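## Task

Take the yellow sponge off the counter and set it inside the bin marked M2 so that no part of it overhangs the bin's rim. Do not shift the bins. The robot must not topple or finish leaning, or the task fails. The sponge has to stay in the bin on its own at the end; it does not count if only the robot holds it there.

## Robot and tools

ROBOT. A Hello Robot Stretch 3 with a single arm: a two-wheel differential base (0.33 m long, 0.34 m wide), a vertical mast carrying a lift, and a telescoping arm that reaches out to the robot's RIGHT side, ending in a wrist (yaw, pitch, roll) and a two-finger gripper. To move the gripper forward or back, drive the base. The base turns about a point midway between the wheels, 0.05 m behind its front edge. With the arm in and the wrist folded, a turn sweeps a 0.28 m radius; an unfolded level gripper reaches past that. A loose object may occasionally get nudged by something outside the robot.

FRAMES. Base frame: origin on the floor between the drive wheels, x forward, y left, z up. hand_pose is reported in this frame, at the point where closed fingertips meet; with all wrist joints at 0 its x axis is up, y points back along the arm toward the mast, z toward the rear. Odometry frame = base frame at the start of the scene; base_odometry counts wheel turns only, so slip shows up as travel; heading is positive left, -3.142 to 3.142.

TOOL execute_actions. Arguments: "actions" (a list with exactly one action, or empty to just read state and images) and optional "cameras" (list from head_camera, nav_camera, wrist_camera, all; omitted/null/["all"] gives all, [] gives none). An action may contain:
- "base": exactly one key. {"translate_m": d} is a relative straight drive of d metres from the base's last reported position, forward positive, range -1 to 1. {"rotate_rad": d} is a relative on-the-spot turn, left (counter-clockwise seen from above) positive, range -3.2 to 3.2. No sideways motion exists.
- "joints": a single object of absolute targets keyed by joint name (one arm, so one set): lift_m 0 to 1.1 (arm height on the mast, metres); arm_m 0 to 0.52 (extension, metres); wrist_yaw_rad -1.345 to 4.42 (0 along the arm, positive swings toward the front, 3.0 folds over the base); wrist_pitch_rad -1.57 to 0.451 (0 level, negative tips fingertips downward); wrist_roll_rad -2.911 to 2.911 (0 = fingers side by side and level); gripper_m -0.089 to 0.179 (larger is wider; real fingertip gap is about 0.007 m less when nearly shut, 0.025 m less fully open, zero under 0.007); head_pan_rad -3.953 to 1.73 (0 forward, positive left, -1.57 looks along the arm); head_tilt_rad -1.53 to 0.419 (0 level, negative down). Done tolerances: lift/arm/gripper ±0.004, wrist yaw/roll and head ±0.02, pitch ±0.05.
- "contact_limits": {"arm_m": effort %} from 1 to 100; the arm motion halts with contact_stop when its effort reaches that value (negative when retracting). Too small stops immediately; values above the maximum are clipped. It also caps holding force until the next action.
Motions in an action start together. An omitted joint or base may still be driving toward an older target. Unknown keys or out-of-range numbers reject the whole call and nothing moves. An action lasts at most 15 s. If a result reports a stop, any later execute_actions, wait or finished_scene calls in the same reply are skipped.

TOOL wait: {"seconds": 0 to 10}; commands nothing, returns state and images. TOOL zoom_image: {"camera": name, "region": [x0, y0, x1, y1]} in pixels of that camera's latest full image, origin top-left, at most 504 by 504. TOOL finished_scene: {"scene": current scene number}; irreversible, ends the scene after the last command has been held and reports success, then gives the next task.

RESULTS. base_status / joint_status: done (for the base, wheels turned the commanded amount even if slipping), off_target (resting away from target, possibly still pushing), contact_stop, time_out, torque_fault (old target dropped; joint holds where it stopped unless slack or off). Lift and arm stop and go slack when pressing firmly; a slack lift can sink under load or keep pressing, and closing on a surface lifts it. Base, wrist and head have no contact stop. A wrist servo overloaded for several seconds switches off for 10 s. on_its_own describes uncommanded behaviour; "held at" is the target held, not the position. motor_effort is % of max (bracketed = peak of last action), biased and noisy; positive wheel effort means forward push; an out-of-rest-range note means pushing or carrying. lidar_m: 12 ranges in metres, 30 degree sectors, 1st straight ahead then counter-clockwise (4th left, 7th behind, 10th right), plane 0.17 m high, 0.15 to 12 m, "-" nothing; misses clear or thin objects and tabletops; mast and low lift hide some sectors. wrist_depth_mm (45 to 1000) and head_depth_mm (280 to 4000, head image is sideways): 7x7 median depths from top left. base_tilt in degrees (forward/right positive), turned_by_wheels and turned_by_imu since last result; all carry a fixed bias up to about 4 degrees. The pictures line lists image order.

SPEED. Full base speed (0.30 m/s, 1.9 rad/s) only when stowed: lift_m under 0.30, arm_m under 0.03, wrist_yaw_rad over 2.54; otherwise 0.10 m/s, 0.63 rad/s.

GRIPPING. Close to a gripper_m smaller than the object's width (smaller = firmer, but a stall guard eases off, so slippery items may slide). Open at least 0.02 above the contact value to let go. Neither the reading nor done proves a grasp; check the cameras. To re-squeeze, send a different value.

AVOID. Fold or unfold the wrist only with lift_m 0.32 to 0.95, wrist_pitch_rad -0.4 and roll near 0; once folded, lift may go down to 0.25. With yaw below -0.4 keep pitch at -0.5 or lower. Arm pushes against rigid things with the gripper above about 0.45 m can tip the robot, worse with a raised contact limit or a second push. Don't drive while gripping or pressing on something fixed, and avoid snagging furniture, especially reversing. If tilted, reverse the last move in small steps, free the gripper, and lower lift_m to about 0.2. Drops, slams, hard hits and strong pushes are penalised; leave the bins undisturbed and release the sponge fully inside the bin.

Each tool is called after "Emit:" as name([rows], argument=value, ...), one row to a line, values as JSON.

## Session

Emit:
execute_actions([
  {"joints":{"head_tilt_rad":-0.3}},
])

Scene clock: 0.77 s.
base_odometry: x=+0.000 y=+0.000 heading=+0.000 (m, m, rad; odometry frame)
turned_by_wheels: +0.000 (rad since the last result)
turned_by_imu: +0.000 (rad since the last result)
base_tilt: forward=+1.0 right=-0.1 (deg)
lidar_m: 1.56 0.96 1.03 1.55 2.76 2.64 2.79 2.59 1.25 1.01 1.00 1.08
head_depth_mm: 1262 1318 1364 1431 1506 1574 1474 / 1452 1543 1611 1697 1780 1800 1468 / 1542 1620 1708 1841 1941 1913 1489 / 1472 1547 1633 1733 1838 1899 1498 / 1412 1470 1556 1651 1740 1824 1501 / 1344 1407 1486 1563 1647 1728 1498 / 1293 1355 1417 1483 1577 1666 1429
base_status: not commanded
joint_positions: lift_m=+0.574 arm_m=-0.001 wrist_yaw_rad=+3.019 wrist_pitch_rad=-0.481 wrist_roll_rad=+0.011 gripper_m=+0.037 head_pan_rad=-0.019 head_tilt_rad=-0.296
joint_status: all done
motor_effort: left_wheel=+0(0) right_wheel=+0(1) lift_m=+18(19) arm_m=+0(0) wrist_yaw_rad=-1(1) wrist_pitch_rad=+7(6) wrist_roll_rad=+0(0) gripper_m=+0(0) head_pan_rad=+0(1) head_tilt_rad=-2(26) (%)
hand_pose: x=+0.0052 y=+0.0706 z=+0.5724 quat_wxyz=(+0.211, +0.699, +0.125, +0.671) (m; base frame)
wrist_depth_mm: - - - - - 981 768 / - - - - - - 798 / - - - - - - 839 / - - - - - - 867 / 874 924 - 964 955 992 941 / 779 778 - 810 825 835 857 / 693 680 674 711 713 722 741
pictures: head_camera (sideways: a quarter turn clockwise sets it upright), nav_camera (sideways: a quarter turn counterclockwise sets it upright), wrist_camera
Images, in order (width x height): head_camera 896x504, nav_camera 672x504, wrist_camera 644x364.

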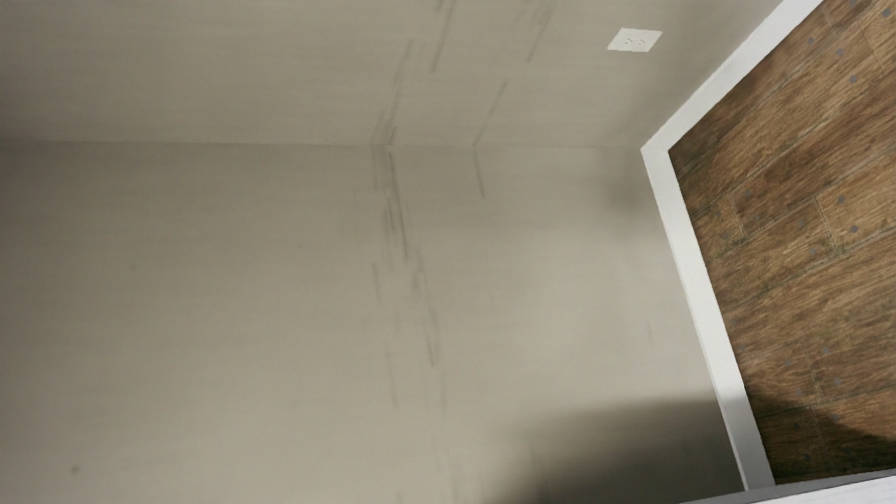

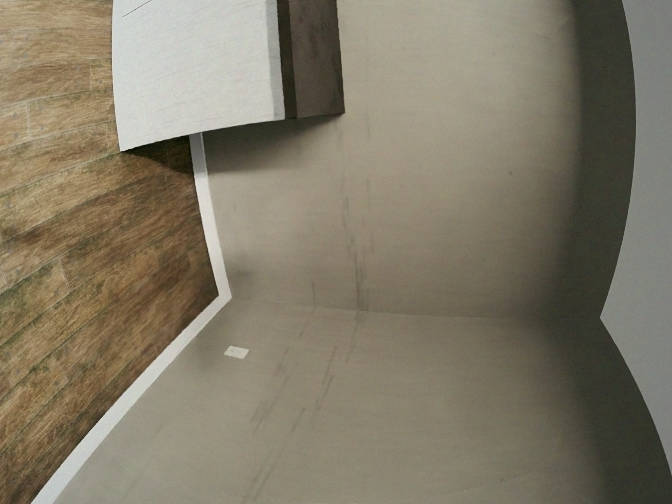

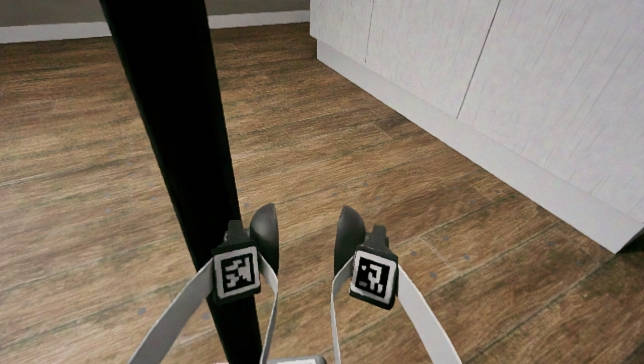

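Emit:
execute_actions([
  {"base":{"rotate_rad":1.2},"joints":{"lift_m":0.9,"wrist_pitch_rad":-0.4}},
], cameras=["head_camera","nav_camera"])

Scene clock: 6.43 s.
base_odometry: x=+0.000 y=+0.000 heading=+1.200 (m, m, rad; odometry frame)
turned_by_wheels: +1.200 (rad since the last result)
turned_by_imu: +1.192 (rad since the last result)
base_tilt: forward=+1.0 right=-0.2 (deg)
lidar_m: 1.12 1.96 2.64 2.94 2.62 1.87 1.14 1.00 1.00 1.17 1.55 0.96
head_depth_mm: 1450 1521 1596 1299 1071 1136 1209 / 1560 1652 1752 1321 1176 1260 1374 / 1711 1810 1926 1334 1303 1411 1479 / 1886 2004 2166 1425 1477 1620 1488 / 2088 2264 2389 1596 1694 1798 1510 / 2361 2543 2752 1824 1974 1952 1512 / 2606 2735 2919 2900 2786 1962 1515
base_status: done
joint_positions: lift_m=+0.900 arm_m=-0.001 wrist_yaw_rad=+3.019 wrist_pitch_rad=-0.422 wrist_roll_rad=+0.011 gripper_m=+0.037 head_pan_rad=-0.019 head_tilt_rad=-0.296
joint_status: all done
motor_effort: left_wheel=-2(7) right_wheel=+3(8) lift_m=+22(25) arm_m=+0(1) wrist_yaw_rad=-1(0) wrist_pitch_rad=+10(11) wrist_roll_rad=+0(0) gripper_m=+0(0) head_pan_rad=+0(0) head_tilt_rad=-2(2) (%)
hand_pose: x=+0.0062 y=+0.0784 z=+0.9115 quat_wxyz=(+0.191, +0.703, +0.104, +0.677) (m; base frame)
wrist_depth_mm: - - - - - - - / - - - - - - - / - - - - - - - / - - - - - - - / - - - - - - - / - - - - - - - / - - - - - - -
pictures: head_camera (sideways: a quarter turn clockwise sets it upright), nav_camera (sideways: a quarter turn counterclockwise sets it upright)
Images, in order (width x height): head_camera 896x504, nav_camera 672x504.

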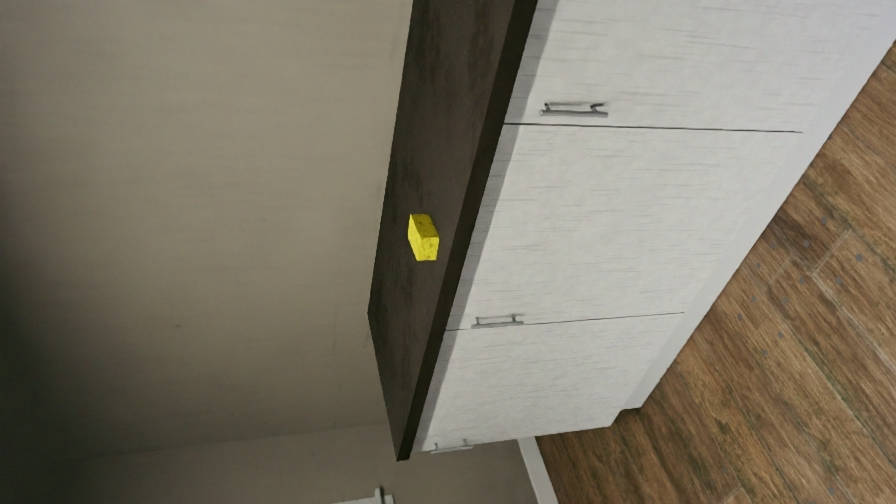

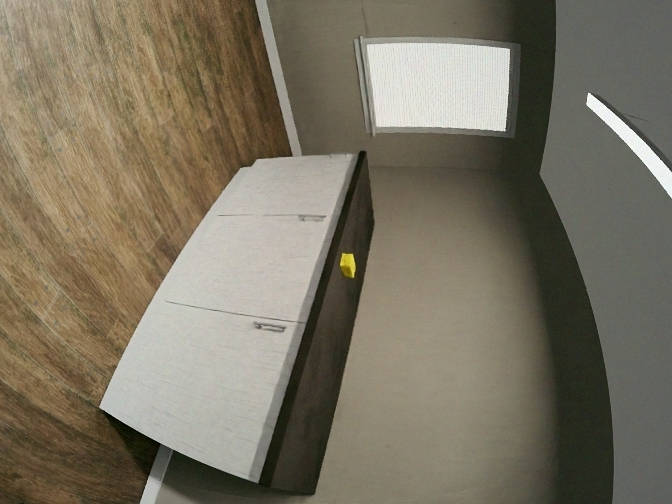

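Emit:
execute_actions([
  {"base":{"rotate_rad":0.35},"joints":{"wrist_yaw_rad":1.0}},
], cameras=[])

Emit:
execute_actions([
  {"base":{"translate_m":1},"joints":{"lift_m":1.03}},
], cameras=[])

Emit:
execute_actions([
  {"base":{"rotate_rad":0.42},"joints":{"wrist_yaw_rad":0,"gripper_m":0.17,"head_pan_rad":1.2,"head_tilt_rad":-0.2}},
])

Scene clock: 11.87 s.
base_odometry: x=+0.000 y=+0.000 heading=+1.550 (m, m, rad; odometry frame)
turned_by_wheels: +0.350 (rad since the last result)
turned_by_imu: +0.347 (rad since the last result)
base_tilt: forward=+1.1 right=-0.1 (deg)
lidar_m: 1.51 2.74 2.64 2.81 2.73 1.27 1.01 1.00 1.08 1.57 0.96 1.03
head_depth_mm: 1931 2026 2084 1377 1383 1450 1468 / 2230 2305 2394 1607 1630 1722 1481 / 2607 2771 2895 1857 1973 1913 1493 / 2649 2834 2973 3107 2672 1913 1490 / 2534 2704 2827 3002 2720 1939 1507 / 2450 2572 2714 2848 2749 1954 1516 / 2335 2458 2568 2689 2770 1967 1516
base_status: done
joint_positions: lift_m=+0.900 arm_m=-0.001 wrist_yaw_rad=+1.002 wrist_pitch_rad=-0.422 wrist_roll_rad=+0.011 gripper_m=+0.037 head_pan_rad=-0.019 head_tilt_rad=-0.296
joint_status: all done
motor_effort: left_wheel=-2(8) right_wheel=+3(6) lift_m=+23(23) arm_m=+1(0) wrist_yaw_rad=-3(4) wrist_pitch_rad=+10(10) wrist_roll_rad=+0(0) gripper_m=+0(0) head_pan_rad=+0(0) head_tilt_rad=-2(2) (%)
hand_pose: x=+0.1673 y=-0.2645 z=+0.9115 quat_wxyz=(+0.675, +0.463, -0.539, +0.200) (m; base frame)
wrist_depth_mm: - - - 890 753 911 988 / - - - 913 769 929 - / - - - - 814 - - / - - - - 936 - - / - - - - - - - / - - - - - - - / - - - - - - -
pictures: none
No camera images: the call's "cameras" was empty. Leave "cameras" out to get every camera's image.

Scene clock: 22.93 s.
base_odometry: x=+0.021 y=+1.000 heading=+1.550 (m, m, rad; odometry frame)
turned_by_wheels: +0.000 (rad since the last result)
turned_by_imu: +0.001 (rad since the last result)
base_tilt: forward=+1.1 right=-0.1 (deg)
lidar_m: 0.87 1.84 1.99 2.60 3.04 2.43 1.93 1.91 0.71 0.56 0.55 0.59
head_depth_mm: 1435 1491 1570 1535 821 821 860 / 1654 1740 1837 1846 925 971 1037 / 1847 1953 2058 2167 1116 1198 1364 / 1769 1851 1961 2093 2221 1929 1503 / 1682 1769 1853 1964 2108 1942 1501 / 1612 1697 1790 1859 1990 1948 1514 / 1545 1611 1704 1788 1885 1916 1523
base_status: done
joint_positions: lift_m=+1.030 arm_m=-0.001 wrist_yaw_rad=+1.002 wrist_pitch_rad=-0.421 wrist_roll_rad=+0.011 gripper_m=+0.037 head_pan_rad=-0.019 head_tilt_rad=-0.297
joint_status: all done
motor_effort: left_wheel=-3(4) right_wheel=+2(8) lift_m=+23(22) arm_m=+0(0) wrist_yaw_rad=-2(3) wrist_pitch_rad=+10(10) wrist_roll_rad=+0(1) gripper_m=+0(0) head_pan_rad=+0(1) head_tilt_rad=-3(2) (%)
hand_pose: x=+0.1673 y=-0.2645 z=+1.0416 quat_wxyz=(+0.675, +0.463, -0.539, +0.200) (m; base frame)
wrist_depth_mm: - - - - 893 786 678 / - 728 776 803 855 811 734 / - 801 583 558 534 603 621 / - 951 683 486 442 453 469 / - - 849 588 426 375 373 / - - - 695 474 401 328 / - - - 803 589 442 369
pictures: none
No camera images: the call's "cameras" was empty. Leave "cameras" out to get every camera's image.

Scene clock: 24.73 s.
base_odometry: x=+0.021 y=+1.000 heading=+1.970 (m, m, rad; odometry frame)
turned_by_wheels: +0.420 (rad since the last result)
turned_by_imu: +0.417 (rad since the last result)
base_tilt: forward=+1.0 right=-0.1 (deg)
lidar_m: 1.84 1.91 2.13 3.09 2.65 1.97 1.90 0.78 0.57 0.55 0.57 0.78
head_depth_mm: 2509 2568 2653 2606 2584 2115 1606 / 2826 3026 3193 3083 2749 2152 1624 / 3007 3662 3853 - 3198 2156 1629 / 2984 3643 3799 3960 3203 2162 1635 / 2921 3499 3717 3807 3261 2187 1635 / 2719 3335 3525 3618 3257 2192 1648 / 2479 3223 3330 3526 3333 2188 1666
base_status: done
joint_positions: lift_m=+1.030 arm_m=-0.001 wrist_yaw_rad=+0.002 wrist_pitch_rad=-0.421 wrist_roll_rad=+0.011 gripper_m=+0.170 head_pan_rad=+1.193 head_tilt_rad=-0.211
joint_status: all done
motor_effort: left_wheel=-3(8) right_wheel=+2(7) lift_m=+23(23) arm_m=-1(0) wrist_yaw_rad=-3(3) wrist_pitch_rad=+10(10) wrist_roll_rad=+0(1) gripper_m=+0(94) head_pan_rad=+2(24) head_tilt_rad=+6(18) (%)
hand_pose: x=-0.0210 y=-0.3678 z=+1.0416 quat_wxyz=(+0.688, +0.148, -0.695, -0.148) (m; base frame)
wrist_depth_mm: 880 885 845 842 861 844 856 / 694 736 760 791 839 895 864 / 508 521 506 553 580 604 632 / 396 408 414 427 448 458 465 / 443 417 437 403 401 406 408 / 498 508 506 493 504 - 499 / 631 609 607 611 598 618 582
pictures: head_camera (sideways: a quarter turn clockwise sets it upright), nav_camera (sideways: a quarter turn counterclockwise sets it upright), wrist_camera
Images, in order (width x height): head_camera 896x504, nav_camera 672x504, wrist_camera 644x364.

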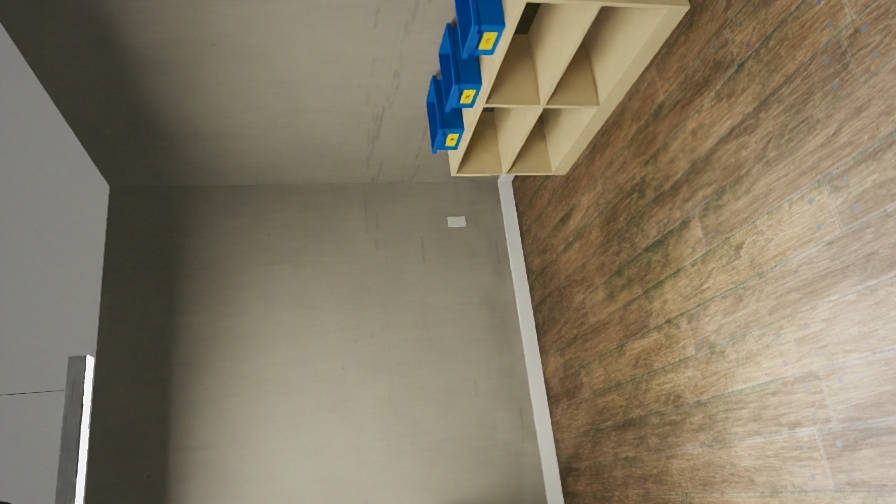

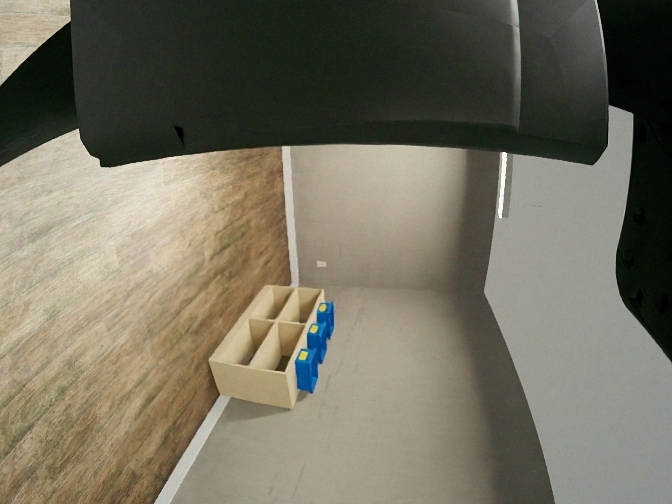

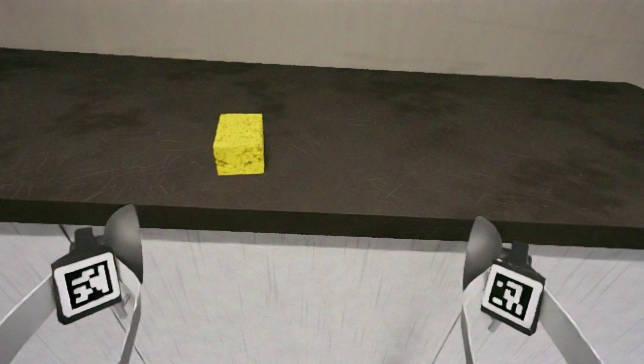

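Emit:
execute_actions([
  {"base":{"translate_m":0.08},"joints":{"wrist_yaw_rad":0.15,"arm_m":0.25,"lift_m":0.94}},
], cameras=["wrist_camera"])

Scene clock: 32.40 s.
base_odometry: x=-0.010 y=+1.074 heading=+1.969 (m, m, rad; odometry frame)
turned_by_wheels: +0.000 (rad since the last result)
turned_by_imu: -0.001 (rad since the last result)
base_tilt: forward=+0.9 right=-0.1 (deg)
lidar_m: 1.76 1.83 2.07 3.10 2.75 2.05 1.98 0.78 0.57 0.55 0.57 0.77
head_depth_mm: 2401 2507 2590 2497 2306 2120 1592 / 2746 2937 3047 2888 2700 2129 1608 / 2997 3573 3729 3860 2971 2163 1617 / 2962 3658 3756 3950 3209 2164 1626 / 2944 3508 3631 3779 3263 2182 1645 / 2717 3349 3443 3634 3297 2204 1663 / 2476 3262 3381 3526 3354 2234 1652
base_status: done
joint_positions: lift_m=+0.940 arm_m=+0.250 wrist_yaw_rad=+0.149 wrist_pitch_rad=-0.421 wrist_roll_rad=+0.011 gripper_m=+0.170 head_pan_rad=+1.193 head_tilt_rad=-0.211
joint_status: all done
motor_effort: left_wheel=-3(5) right_wheel=+2(9) lift_m=+14(22) arm_m=+4(4) wrist_yaw_rad=+1(3) wrist_pitch_rad=+10(10) wrist_roll_rad=+0(0) gripper_m=+1(0) head_pan_rad=+2(1) head_tilt_rad=+6(6) (%)
hand_pose: x=+0.0118 y=-0.6161 z=+0.9523 quat_wxyz=(+0.697, +0.199, -0.682, -0.097) (m; base frame)
wrist_depth_mm: 701 688 645 626 605 568 541 / 445 465 480 512 535 563 583 / 323 335 344 354 364 384 396 / 257 265 269 198 282 292 296 / 216 219 217 161 227 242 240 / - 182 184 168 191 - 199 / 154 158 162 163 166 165 173
pictures: wrist_camera
Images, in order (width x height): wrist_camera 644x364.

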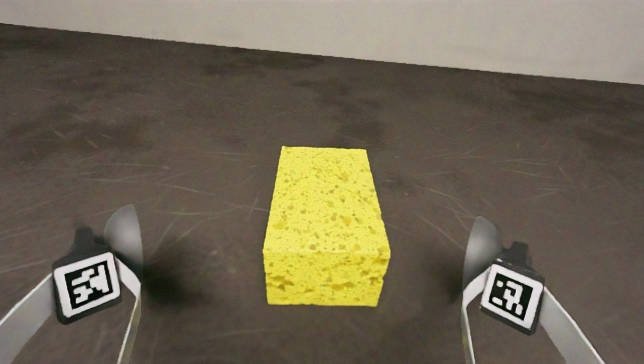

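Emit:
execute_actions([
  {"joints":{"arm_m":0.29,"lift_m":0.92}},
], cameras=[])

Emit:
execute_actions([
  {"joints":{"gripper_m":0.025}},
], cameras=[])

Emit:
execute_actions([
  {"joints":{"lift_m":0.96}},
], cameras=[])

Emit:
execute_actions([
  {"base":{"rotate_rad":1.4},"joints":{"arm_m":0,"head_pan_rad":-0.75,"wrist_yaw_rad":1.5}},
], cameras=[])

Emit:
execute_actions([
  {"base":{"translate_m":1},"joints":{"lift_m":0.29,"wrist_yaw_rad":2.65}},
], cameras=["head_camera","wrist_camera"])

Scene clock: 37.67 s.
base_odometry: x=-0.010 y=+1.074 heading=+1.969 (m, m, rad; odometry frame)
turned_by_wheels: +0.000 (rad since the last result)
turned_by_imu: -0.001 (rad since the last result)
base_tilt: forward=+0.9 right=-0.1 (deg)
lidar_m: 1.76 1.83 2.07 3.11 2.75 2.05 1.98 0.78 0.57 0.55 0.57 0.78
head_depth_mm: 2389 2511 2589 2500 2308 2107 1592 / 2738 2900 3085 2862 2676 2141 1606 / 3002 3600 3739 3852 2971 2134 1618 / 2947 3655 3847 - 3238 2176 1630 / 2931 3537 3707 3800 3290 2168 1640 / 2722 3357 3540 3661 3274 2191 1640 / 2489 3195 3388 3417 3364 2220 1649
base_status: not commanded
joint_positions: lift_m=+0.920 arm_m=+0.290 wrist_yaw_rad=+0.149 wrist_pitch_rad=-0.421 wrist_roll_rad=+0.011 gripper_m=+0.170 head_pan_rad=+1.193 head_tilt_rad=-0.211
joint_status: all done
motor_effort: left_wheel=-3(3) right_wheel=+2(2) lift_m=+15(14) arm_m=+4(3) wrist_yaw_rad=-1(1) wrist_pitch_rad=+10(10) wrist_roll_rad=+0(0) gripper_m=+0(0) head_pan_rad=+2(2) head_tilt_rad=+5(6) (%)
hand_pose: x=+0.0118 y=-0.6561 z=+0.9323 quat_wxyz=(+0.697, +0.199, -0.682, -0.097) (m; base frame)
wrist_depth_mm: 604 621 615 582 558 539 517 / 388 403 426 442 463 487 508 / 282 292 300 308 326 330 345 / 225 230 225 163 248 253 260 / 188 191 184 133 199 209 207 / - 158 118 112 162 - 174 / 137 138 133 122 141 145 151
pictures: none
No camera images: the call's "cameras" was empty. Leave "cameras" out to get every camera's image.

Scene clock: 39.60 s.
base_odometry: x=-0.010 y=+1.074 heading=+1.969 (m, m, rad; odometry frame)
turned_by_wheels: +0.000 (rad since the last result)
turned_by_imu: +0.000 (rad since the last result)
base_tilt: forward=+1.0 right=-0.2 (deg)
lidar_m: 1.76 1.83 2.08 3.10 2.75 2.05 1.98 0.78 0.57 0.55 0.57 0.78
head_depth_mm: 2382 2464 2551 2490 2310 2143 1608 / 2743 2949 3049 2866 2654 2147 1617 / 3015 3580 3743 3877 3027 2162 1625 / 2943 3633 3813 3951 3289 2149 1636 / 2942 3545 3634 3800 3249 2173 1645 / 2668 3388 3490 3559 3310 2179 1652 / 2476 3229 3389 3432 3314 2242 1653
base_status: not commanded
joint_positions: lift_m=+0.920 arm_m=+0.290 wrist_yaw_rad=+0.149 wrist_pitch_rad=-0.403 wrist_roll_rad=+0.011 gripper_m=+0.026 head_pan_rad=+1.193 head_tilt_rad=-0.211
joint_status: all done
motor_effort: left_wheel=-3(3) right_wheel=+2(2) lift_m=+14(13) arm_m=+3(4) wrist_yaw_rad=+1(1) wrist_pitch_rad=+2(10) wrist_roll_rad=+0(0) gripper_m=-25(100) head_pan_rad=+2(2) head_tilt_rad=+5(6) (%)
hand_pose: x=+0.0121 y=-0.6583 z=+0.9363 quat_wxyz=(+0.698, +0.193, -0.684, -0.091) (m; base frame)
wrist_depth_mm: 648 629 614 586 554 533 512 / 411 436 458 475 502 537 531 / 297 307 316 329 341 351 362 / 232 236 242 172 259 267 272 / 192 194 139 138 208 212 215 / 163 166 114 116 126 176 180 / 141 143 131 120 149 151 154
pictures: none
No camera images: the call's "cameras" was empty. Leave "cameras" out to get every camera's image.

Scene clock: 40.77 s.
base_odometry: x=-0.010 y=+1.074 heading=+1.969 (m, m, rad; odometry frame)
turned_by_wheels: +0.000 (rad since the last result)
turned_by_imu: +0.000 (rad since the last result)
base_tilt: forward=+1.0 right=-0.1 (deg)
lidar_m: 1.76 1.83 2.07 3.10 2.75 2.05 1.99 0.78 0.57 0.55 0.57 0.78
head_depth_mm: 2367 2510 2582 2490 2318 2134 1600 / 2733 2895 3022 2833 2681 2150 1618 / 2980 3522 3674 3851 3037 2139 1624 / 2957 3633 3823 3912 3240 2164 1625 / 2891 3462 3602 3764 3288 2178 1633 / 2720 3378 3488 3657 3290 2203 1656 / 2488 3237 3342 3521 3361 2229 1660
base_status: not commanded
joint_positions: lift_m=+0.960 arm_m=+0.290 wrist_yaw_rad=+0.149 wrist_pitch_rad=-0.415 wrist_roll_rad=+0.011 gripper_m=+0.033 head_pan_rad=+1.193 head_tilt_rad=-0.211
joint_status: all done
on_its_own: gripper_m is held at +0.032, not at your +0.025, by its stall guard, which is still easing
motor_effort: left_wheel=-2(2) right_wheel=+3(2) lift_m=+23(24) arm_m=+4(4) wrist_yaw_rad=+0(1) wrist_pitch_rad=+7(7) wrist_roll_rad=+0(0) gripper_m=-15(25) head_pan_rad=+1(2) head_tilt_rad=+6(6) (%)
hand_pose: x=+0.0119 y=-0.6569 z=+0.9731 quat_wxyz=(+0.697, +0.196, -0.683, -0.095) (m; base frame)
wrist_depth_mm: 674 649 619 582 556 544 511 / 514 528 552 584 583 573 558 / 369 380 386 410 423 435 452 / 289 296 301 172 321 328 339 / 239 245 139 139 260 263 272 / 203 209 114 116 125 219 225 / 176 180 131 119 185 191 194
pictures: none
No camera images: the call's "cameras" was empty. Leave "cameras" out to get every camera's image.

Scene clock: 44.13 s.
base_odometry: x=-0.010 y=+1.074 heading=-2.914 (m, m, rad; odometry frame)
turned_by_wheels: +1.400 (rad since the last result)
turned_by_imu: +1.392 (rad since the last result)
base_tilt: forward=+0.9 right=-0.1 (deg)
lidar_m: 3.56 3.08 2.18 1.98 0.96 0.61 0.55 0.55 0.67 1.76 1.77 2.08
head_depth_mm: 1598 1648 1720 1791 1876 1935 1598 / 1708 1780 1864 1924 2019 2032 1615 / 1835 1914 2021 2108 2222 2155 1621 / 1995 2066 2201 2302 2418 2189 1633 / 2176 2286 2409 2473 2289 2203 1643 / 2365 2495 2682 2686 2606 2195 1652 / 2569 2812 2965 2964 2722 2219 1653
base_status: done
joint_positions: lift_m=+0.960 arm_m=+0.000 wrist_yaw_rad=+1.499 wrist_pitch_rad=-0.415 wrist_roll_rad=+0.011 gripper_m=+0.036 head_pan_rad=-0.743 head_tilt_rad=-0.211
joint_status: all done
on_its_own: gripper_m is held at +0.035, not at your +0.025, by its stall guard, which is not easing now
motor_effort: left_wheel=-3(10) right_wheel=+3(9) lift_m=+23(23) arm_m=-2(2) wrist_yaw_rad=+0(3) wrist_pitch_rad=+7(7) wrist_roll_rad=+0(0) gripper_m=-21(22) head_pan_rad=-3(25) head_tilt_rad=+6(6) (%)
hand_pose: x=+0.2028 y=-0.1615 z=+0.9730 quat_wxyz=(+0.604, +0.580, -0.410, +0.361) (m; base frame)
wrist_depth_mm: - - - - - - - / - - - - - - - / - - - - - - - / - - - 171 - - - / - - 139 138 - - - / - - 114 116 126 - - / - - 130 119 - - -
pictures: none
No camera images: the call's "cameras" was empty. Leave "cameras" out to get every camera's image.

Scene clock: 53.27 s.
base_odometry: x=-0.984 y=+0.848 heading=-2.914 (m, m, rad; odometry frame)
turned_by_wheels: +0.000 (rad since the last result)
turned_by_imu: +0.001 (rad since the last result)
base_tilt: forward=+1.0 right=-0.1 (deg)
lidar_m: 2.60 2.17 2.32 2.14 2.15 1.69 1.52 1.53 1.76 1.60 1.35 1.69
head_depth_mm: 1451 1507 1578 1634 1678 1706 1616 / 1560 1618 1686 1767 1661 1566 1550 / 1693 1743 1826 1914 1635 1781 1616 / 1822 1904 1977 2066 1850 1861 1633 / 1994 2098 2193 2249 1979 2027 1638 / 2157 2310 2419 2531 2218 2173 1654 / 2395 2556 2724 2839 2954 2227 1660
base_status: done
joint_positions: lift_m=+0.290 arm_m=+0.000 wrist_yaw_rad=+2.649 wrist_pitch_rad=-0.416 wrist_roll_rad=+0.011 gripper_m=+0.036 head_pan_rad=-0.743 head_tilt_rad=-0.211
joint_status: all done
on_its_own: gripper_m is held at +0.035, not at your +0.025, by its stall guard, which is not easing now
motor_effort: left_wheel=-3(9) right_wheel=+2(10) lift_m=+14(22) arm_m=-2(3) wrist_yaw_rad=-1(2) wrist_pitch_rad=+8(8) wrist_roll_rad=+0(0) gripper_m=-22(21) head_pan_rad=-3(3) head_tilt_rad=+6(7) (%)
hand_pose: x=+0.0850 y=+0.0525 z=+0.3033 quat_wxyz=(+0.311, +0.710, -0.029, +0.631) (m; base frame)
wrist_depth_mm: - - - - - - - / - - - - - - - / 874 932 923 953 991 - - / 699 704 712 171 735 790 779 / 591 575 139 138 618 619 646 / - 509 114 116 125 524 533 / - - 123 119 433 446 452
pictures: head_camera (sideways: a quarter turn clockwise sets it upright), wrist_camera
Images, in order (width x height): head_camera 896x504, wrist_camera 644x364.

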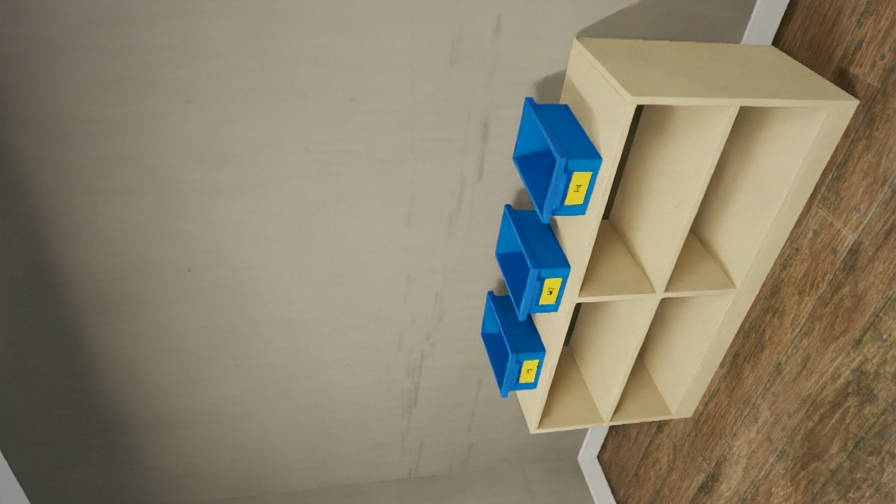

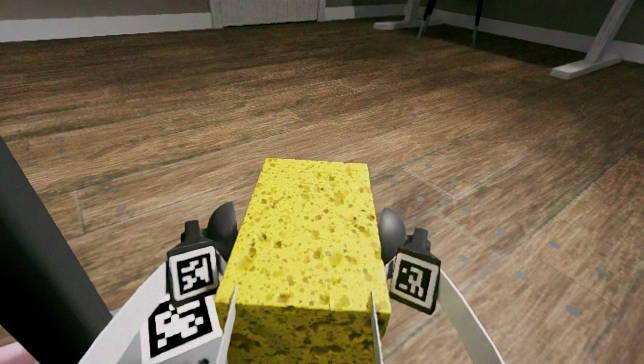

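Emit:
zoom_image(camera="head_camera", region=[500,260,600,320])

Region (500, 260, 600, 320) of head_camera's 896x504 image, scaled by 5.040, with more detail than that image has; it fills the top 302 rows of this view, and the rest is white.

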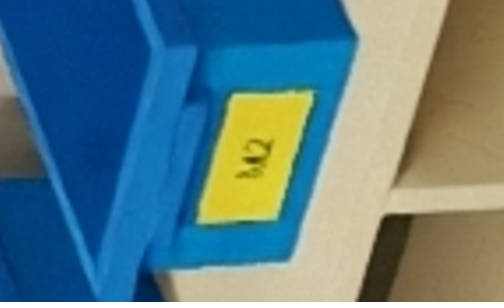

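Emit:
execute_actions([
  {"base":{"rotate_rad":-0.37}},
], cameras=[])

Emit:
execute_actions([
  {"base":{"translate_m":1}},
], cameras=[])

Emit:
execute_actions([
  {"base":{"translate_m":0.34},"joints":{"lift_m":0.85}},
], cameras=[])

Emit:
execute_actions([
  {"base":{"rotate_rad":0.53},"joints":{"wrist_yaw_rad":0,"arm_m":0.3,"head_pan_rad":-1.57,"head_tilt_rad":-0.7}},
], cameras=["head_camera","wrist_camera"])

Scene clock: 61.67 s.
base_odometry: x=-0.984 y=+0.848 heading=+2.999 (m, m, rad; odometry frame)
turned_by_wheels: -0.370 (rad since the last result)
turned_by_imu: -0.368 (rad since the last result)
base_tilt: forward=+0.9 right=-0.1 (deg)
lidar_m: 2.16 2.17 2.30 2.23 2.15 2.22 1.58 1.52 1.57 1.67 1.60 1.35
head_depth_mm: 1361 1401 1481 1534 1596 1664 1604 / 1390 1460 1517 1590 1664 1731 1615 / 1435 1500 1561 1637 1728 1817 1618 / 1488 1542 1623 1696 1782 1832 1642 / 1536 1602 1685 1758 1692 1591 1568 / 1590 1661 1729 1841 1578 1789 1600 / 1646 1734 1795 1903 1752 1811 1664
base_status: done
joint_positions: lift_m=+0.290 arm_m=+0.000 wrist_yaw_rad=+2.649 wrist_pitch_rad=-0.416 wrist_roll_rad=+0.011 gripper_m=+0.036 head_pan_rad=-0.743 head_tilt_rad=-0.211
joint_status: not commanded
on_its_own: gripper_m is held at +0.035, not at your +0.025, by its stall guard, which is not easing now
motor_effort: left_wheel=+3(11) right_wheel=-3(9) lift_m=+15(14) arm_m=-3(3) wrist_yaw_rad=+0(1) wrist_pitch_rad=+8(8) wrist_roll_rad=+0(0) gripper_m=-21(21) head_pan_rad=-3(3) head_tilt_rad=+6(5) (%)
hand_pose: x=+0.0850 y=+0.0525 z=+0.3033 quat_wxyz=(+0.311, +0.710, -0.029, +0.631) (m; base frame)
wrist_depth_mm: - - - - - - - / - - - - - - - / 892 885 934 965 - - - / 683 707 724 172 762 763 783 / 583 579 139 139 612 619 649 / - 497 114 116 125 524 526 / - - 123 118 443 446 454
pictures: none
No camera images: the call's "cameras" was empty. Leave "cameras" out to get every camera's image.

Scene clock: 66.77 s.
base_odometry: x=-1.974 y=+0.989 heading=+2.999 (m, m, rad; odometry frame)
turned_by_wheels: +0.000 (rad since the last result)
turned_by_imu: +0.002 (rad since the last result)
base_tilt: forward=+1.0 right=-0.1 (deg)
lidar_m: 1.16 1.74 1.57 1.95 2.66 2.74 2.48 2.37 1.57 0.77 1.07 0.79
head_depth_mm: 925 966 996 1049 1089 1053 802 / 949 993 1034 1082 1131 1088 838 / 980 1022 1069 1118 1174 1098 932 / 1018 1059 1109 1155 1215 1146 903 / 1050 1099 1145 1202 1270 1083 983 / 1085 1138 1187 1251 1303 1111 1099 / 1128 1178 1231 1307 1371 1024 1141
base_status: done
joint_positions: lift_m=+0.290 arm_m=+0.000 wrist_yaw_rad=+2.649 wrist_pitch_rad=-0.416 wrist_roll_rad=+0.011 gripper_m=+0.036 head_pan_rad=-0.743 head_tilt_rad=-0.210
joint_status: not commanded
on_its_own: gripper_m is held at +0.035, not at your +0.025, by its stall guard, which is not easing now
motor_effort: left_wheel=+3(13) right_wheel=-3(8) lift_m=+14(15) arm_m=-3(2) wrist_yaw_rad=+0(0) wrist_pitch_rad=+8(8) wrist_roll_rad=+0(0) gripper_m=-21(22) head_pan_rad=-3(2) head_tilt_rad=+6(5) (%)
hand_pose: x=+0.0850 y=+0.0525 z=+0.3033 quat_wxyz=(+0.311, +0.710, -0.029, +0.631) (m; base frame)
wrist_depth_mm: - - - - - - - / - - - - - - - / 883 885 946 990 983 - - / 676 693 715 172 770 789 800 / 577 566 140 138 602 620 631 / - 494 114 116 126 517 531 / - - 123 119 435 447 457
pictures: none
No camera images: the call's "cameras" was empty. Leave "cameras" out to get every camera's image.

Scene clock: 72.70 s.
base_odometry: x=-2.311 y=+1.038 heading=+3.000 (m, m, rad; odometry frame)
turned_by_wheels: +0.000 (rad since the last result)
turned_by_imu: +0.000 (rad since the last result)
base_tilt: forward=+0.9 right=-0.3 (deg)
lidar_m: 0.82 1.45 1.51 1.47 2.80 2.91 2.78 2.66 0.79 0.80 0.56 0.86
head_depth_mm: 780 811 845 881 921 940 854 / 802 834 873 914 951 973 829 / 830 865 904 940 989 1028 839 / 857 895 937 979 1026 1034 840 / 884 926 969 1014 1071 1029 756 / 917 956 1001 1059 1109 1144 782 / 950 991 1048 1096 1167 1223 887
base_status: done
joint_positions: lift_m=+0.850 arm_m=+0.000 wrist_yaw_rad=+2.649 wrist_pitch_rad=-0.417 wrist_roll_rad=+0.011 gripper_m=+0.036 head_pan_rad=-0.743 head_tilt_rad=-0.210
joint_status: all done
on_its_own: gripper_m is held at +0.035, not at your +0.025, by its stall guard, which is not easing now
motor_effort: left_wheel=+2(12) right_wheel=-2(6) lift_m=+24(25) arm_m=-3(3) wrist_yaw_rad=+1(0) wrist_pitch_rad=+8(8) wrist_roll_rad=+0(0) gripper_m=-21(21) head_pan_rad=-2(3) head_tilt_rad=+6(6) (%)
hand_pose: x=+0.0850 y=+0.0525 z=+0.8626 quat_wxyz=(+0.311, +0.710, -0.028, +0.631) (m; base frame)
wrist_depth_mm: - - - - - - - / - - - - - - - / - - - - - - - / - - - 172 - - - / - - 139 138 - - - / - - 114 116 126 - - / - 981 130 119 - - -
pictures: none
No camera images: the call's "cameras" was empty. Leave "cameras" out to get every camera's image.

Scene clock: 76.13 s.
base_odometry: x=-2.311 y=+1.038 heading=-2.754 (m, m, rad; odometry frame)
turned_by_wheels: +0.530 (rad since the last result)
turned_by_imu: +0.526 (rad since the last result)
base_tilt: forward=+0.9 right=-0.1 (deg)
lidar_m: 1.45 1.51 1.47 2.78 2.92 2.78 2.67 0.80 0.81 0.56 0.86 0.83
head_depth_mm: 782 886 1006 - - 1184 1161 / 784 887 974 990 904 1192 1160 / 782 884 972 960 877 1187 1165 / 785 882 993 995 856 1103 1167 / 782 884 1014 1017 882 1080 1173 / 783 882 1016 1041 915 1081 1171 / 783 879 1007 1032 865 1084 1175
base_status: done
joint_positions: lift_m=+0.850 arm_m=+0.300 wrist_yaw_rad=+0.001 wrist_pitch_rad=-0.417 wrist_roll_rad=+0.011 gripper_m=+0.036 head_pan_rad=-1.563 head_tilt_rad=-0.692
joint_status: all done
on_its_own: gripper_m is held at +0.035, not at your +0.025, by its stall guard, which is not easing now
motor_effort: left_wheel=-2(7) right_wheel=+2(7) lift_m=+22(23) arm_m=+3(3) wrist_yaw_rad=-3(5) wrist_pitch_rad=+8(8) wrist_roll_rad=+0(0) gripper_m=-21(21) head_pan_rad=-3(25) head_tilt_rad=-5(37) (%)
hand_pose: x=-0.0212 y=-0.6692 z=+0.8626 quat_wxyz=(+0.688, +0.146, -0.695, -0.147) (m; base frame)
wrist_depth_mm: 380 373 367 367 363 362 363 / 410 409 407 409 402 395 393 / 454 451 454 441 446 442 434 / 419 520 481 173 501 483 473 / 374 485 139 139 535 446 429 / 366 430 114 116 125 390 429 / 355 269 130 119 385 338 385
pictures: head_camera (sideways: a quarter turn clockwise sets it upright), wrist_camera
Images, in order (width x height): head_camera 896x504, wrist_camera 644x364.

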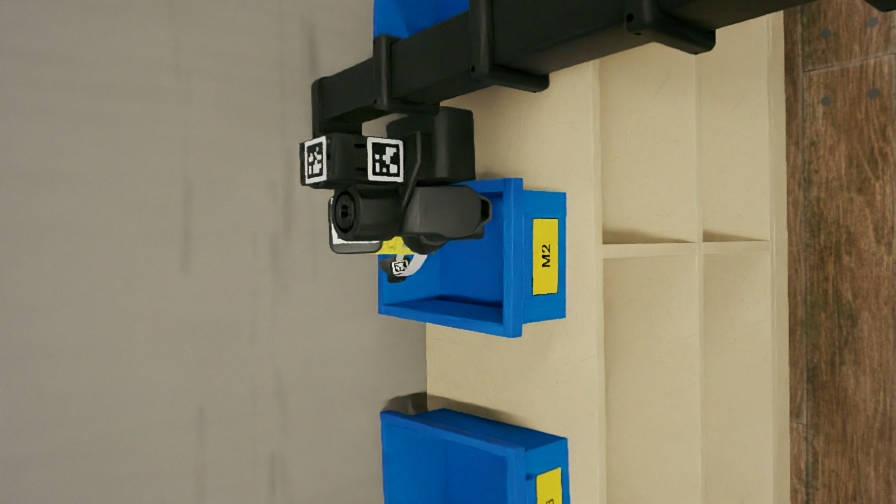

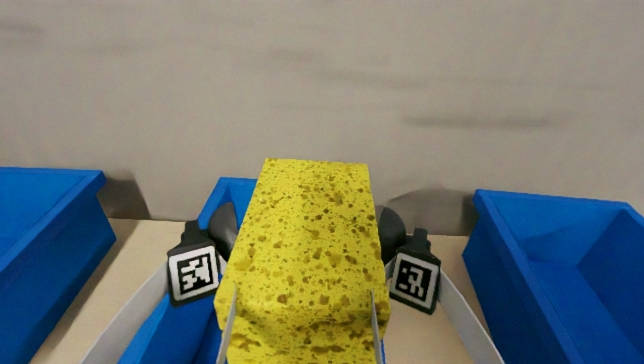

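Emit:
execute_actions([
  {"base":{"translate_m":0.04},"joints":{"arm_m":0.43,"wrist_pitch_rad":-0.7}},
], cameras=[])

Emit:
execute_actions([
  {"joints":{"lift_m":0.76}},
], cameras=["head_camera","wrist_camera"])

Emit:
execute_actions([
  {"joints":{"gripper_m":0.105}},
], cameras=[])

Emit:
execute_actions([
  {"joints":{"lift_m":0.83}},
], cameras=["wrist_camera"])

Scene clock: 83.17 s.
base_odometry: x=-2.348 y=+1.022 heading=-2.754 (m, m, rad; odometry frame)
turned_by_wheels: +0.000 (rad since the last result)
turned_by_imu: -0.001 (rad since the last result)
base_tilt: forward=+1.1 right=-0.1 (deg)
lidar_m: 1.41 1.47 1.44 2.78 2.92 2.81 2.71 0.82 0.87 0.56 0.80 0.80
head_depth_mm: 781 885 1006 - - 1213 1159 / 784 885 - 1024 901 1188 1160 / 786 887 - 1022 858 1188 1166 / 785 885 1013 992 858 1102 1174 / 781 887 1015 1066 913 1195 1166 / 784 888 1014 1016 888 1079 1174 / 781 883 1012 1029 860 1088 1175
base_status: done
joint_positions: lift_m=+0.850 arm_m=+0.430 wrist_yaw_rad=+0.001 wrist_pitch_rad=-0.710 wrist_roll_rad=+0.011 gripper_m=+0.036 head_pan_rad=-1.563 head_tilt_rad=-0.692
joint_status: all done
on_its_own: gripper_m is held at +0.035, not at your +0.025, by its stall guard, which is not easing now
motor_effort: left_wheel=-2(3) right_wheel=+2(9) lift_m=+23(22) arm_m=+4(2) wrist_yaw_rad=-2(2) wrist_pitch_rad=+5(7) wrist_roll_rad=+0(1) gripper_m=-21(22) head_pan_rad=-3(3) head_tilt_rad=-5(4) (%)
hand_pose: x=-0.0214 y=-0.7532 z=+0.8030 quat_wxyz=(+0.659, +0.245, -0.666, -0.247) (m; base frame)
wrist_depth_mm: 291 285 281 280 276 271 273 / 337 331 328 319 315 310 312 / 370 388 369 357 365 368 360 / 320 423 290 171 330 428 316 / 320 374 139 138 263 394 301 / 318 336 114 115 125 357 292 / 299 205 130 119 227 322 292
pictures: none
No camera images: the call's "cameras" was empty. Leave "cameras" out to get every camera's image.

Scene clock: 84.83 s.
base_odometry: x=-2.348 y=+1.022 heading=-2.754 (m, m, rad; odometry frame)
turned_by_wheels: +0.000 (rad since the last result)
turned_by_imu: +0.000 (rad since the last result)
base_tilt: forward=+1.0 right=-0.1 (deg)
lidar_m: 1.41 1.47 1.44 2.78 2.92 2.81 2.71 0.82 0.86 0.56 0.80 0.80
head_depth_mm: 781 882 1007 1013 850 - - / 783 884 991 - 932 1185 1163 / 784 887 992 871 857 1193 1169 / 784 884 995 990 859 1099 1173 / 784 883 1014 1080 912 1194 1171 / 782 881 1009 1015 887 1078 1177 / 781 884 1012 1032 853 1084 1177
base_status: not commanded
joint_positions: lift_m=+0.760 arm_m=+0.430 wrist_yaw_rad=+0.001 wrist_pitch_rad=-0.711 wrist_roll_rad=+0.011 gripper_m=+0.036 head_pan_rad=-1.563 head_tilt_rad=-0.692
joint_status: all done
on_its_own: gripper_m is held at +0.035, not at your +0.025, by its stall guard, which is not easing now
motor_effort: left_wheel=-2(2) right_wheel=+2(2) lift_m=+14(22) arm_m=+4(3) wrist_yaw_rad=-1(2) wrist_pitch_rad=+5(6) wrist_roll_rad=+0(0) gripper_m=-21(21) head_pan_rad=-3(3) head_tilt_rad=-4(4) (%)
hand_pose: x=-0.0214 y=-0.7531 z=+0.7136 quat_wxyz=(+0.659, +0.245, -0.666, -0.247) (m; base frame)
wrist_depth_mm: 288 285 281 277 276 273 270 / 334 330 235 236 239 314 307 / 338 340 265 280 263 354 352 / 296 180 236 172 290 313 307 / 265 148 139 138 206 164 286 / 240 135 114 116 125 145 264 / 118 169 131 118 223 128 240
pictures: head_camera (sideways: a quarter turn clockwise sets it upright), wrist_camera
Images, in order (width x height): head_camera 896x504, wrist_camera 644x364.

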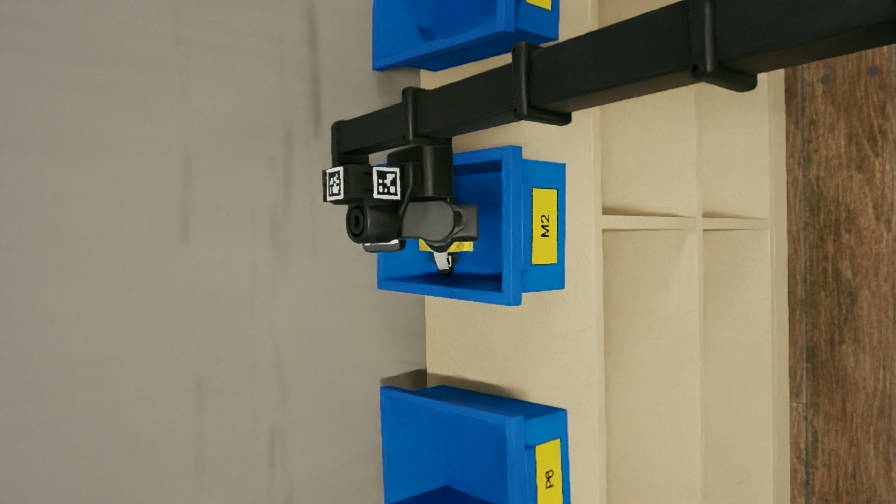

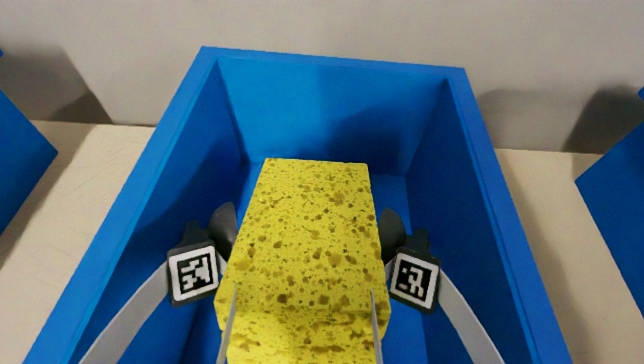

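Scene clock: 86.03 s.
base_odometry: x=-2.348 y=+1.022 heading=-2.754 (m, m, rad; odometry frame)
turned_by_wheels: +0.000 (rad since the last result)
turned_by_imu: +0.000 (rad since the last result)
base_tilt: forward=+1.1 right=-0.1 (deg)
lidar_m: 1.41 1.48 1.44 2.78 2.91 2.81 2.71 0.82 0.87 0.56 0.80 0.80
head_depth_mm: 785 881 1009 1013 849 - - / 783 882 990 - 931 1185 1163 / 783 887 990 870 856 1192 1169 / 784 884 1006 989 855 1105 1169 / 784 887 1018 1072 909 1194 1169 / 783 884 1010 1014 891 1080 1169 / 783 879 1011 1030 856 1079 1178
base_status: not commanded
joint_positions: lift_m=+0.760 arm_m=+0.430 wrist_yaw_rad=+0.001 wrist_pitch_rad=-0.711 wrist_roll_rad=+0.011 gripper_m=+0.105 head_pan_rad=-1.563 head_tilt_rad=-0.692
joint_status: all done
motor_effort: left_wheel=-3(2) right_wheel=+2(2) lift_m=+14(14) arm_m=+4(3) wrist_yaw_rad=-2(1) wrist_pitch_rad=+5(5) wrist_roll_rad=+1(1) gripper_m=+0(86) head_pan_rad=-2(3) head_tilt_rad=-4(5) (%)
hand_pose: x=-0.0214 y=-0.7531 z=+0.7136 quat_wxyz=(+0.659, +0.245, -0.666, -0.247) (m; base frame)
wrist_depth_mm: 291 285 283 279 275 272 269 / 334 326 232 236 238 313 308 / 335 340 266 278 261 357 351 / 296 180 291 315 288 313 305 / 269 148 269 280 275 165 290 / 239 132 240 147 153 140 264 / 120 166 221 143 212 128 239
pictures: none
No camera images: the call's "cameras" was empty. Leave "cameras" out to get every camera's image.

Scene clock: 87.50 s.
base_odometry: x=-2.348 y=+1.022 heading=-2.754 (m, m, rad; odometry frame)
turned_by_wheels: +0.000 (rad since the last result)
turned_by_imu: +0.000 (rad since the last result)
base_tilt: forward=+1.0 right=-0.3 (deg)
lidar_m: 1.41 1.47 1.44 2.78 2.92 2.82 2.71 0.82 0.87 0.56 0.80 0.80
head_depth_mm: 783 885 1006 1018 - 1210 1161 / 783 887 975 1036 901 1185 1166 / 785 884 - 926 857 1186 1166 / 784 882 991 986 858 1105 1167 / 786 881 1012 1070 907 1201 1176 / 784 885 1015 1020 887 1083 1175 / 784 885 1010 1029 861 1079 1176
base_status: not commanded
joint_positions: lift_m=+0.830 arm_m=+0.430 wrist_yaw_rad=+0.001 wrist_pitch_rad=-0.711 wrist_roll_rad=+0.011 gripper_m=+0.105 head_pan_rad=-1.563 head_tilt_rad=-0.692
joint_status: all done
motor_effort: left_wheel=-3(2) right_wheel=+2(2) lift_m=+24(24) arm_m=+3(4) wrist_yaw_rad=-1(2) wrist_pitch_rad=+5(5) wrist_roll_rad=+1(0) gripper_m=+0(0) head_pan_rad=-3(3) head_tilt_rad=-5(5) (%)
hand_pose: x=-0.0214 y=-0.7531 z=+0.7830 quat_wxyz=(+0.659, +0.245, -0.666, -0.247) (m; base frame)
wrist_depth_mm: 288 285 283 278 275 273 266 / 331 330 326 321 315 314 308 / 339 391 307 300 348 371 351 / 316 392 324 341 317 411 304 / 321 350 338 357 352 368 301 / 305 319 315 321 317 337 293 / 284 198 283 201 252 302 292
pictures: wrist_camera
Images, in order (width x height): wrist_camera 644x364.

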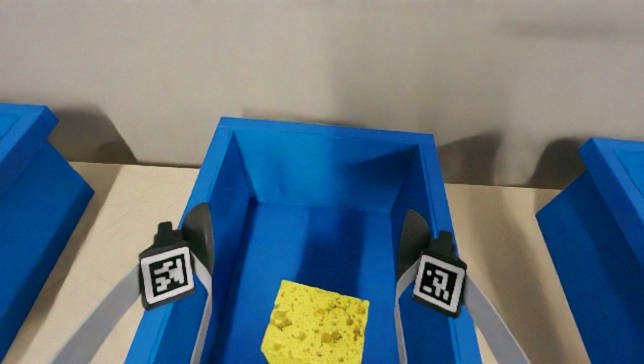

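Emit:
finished_scene(scene=2)

The scene is finished: the task was done.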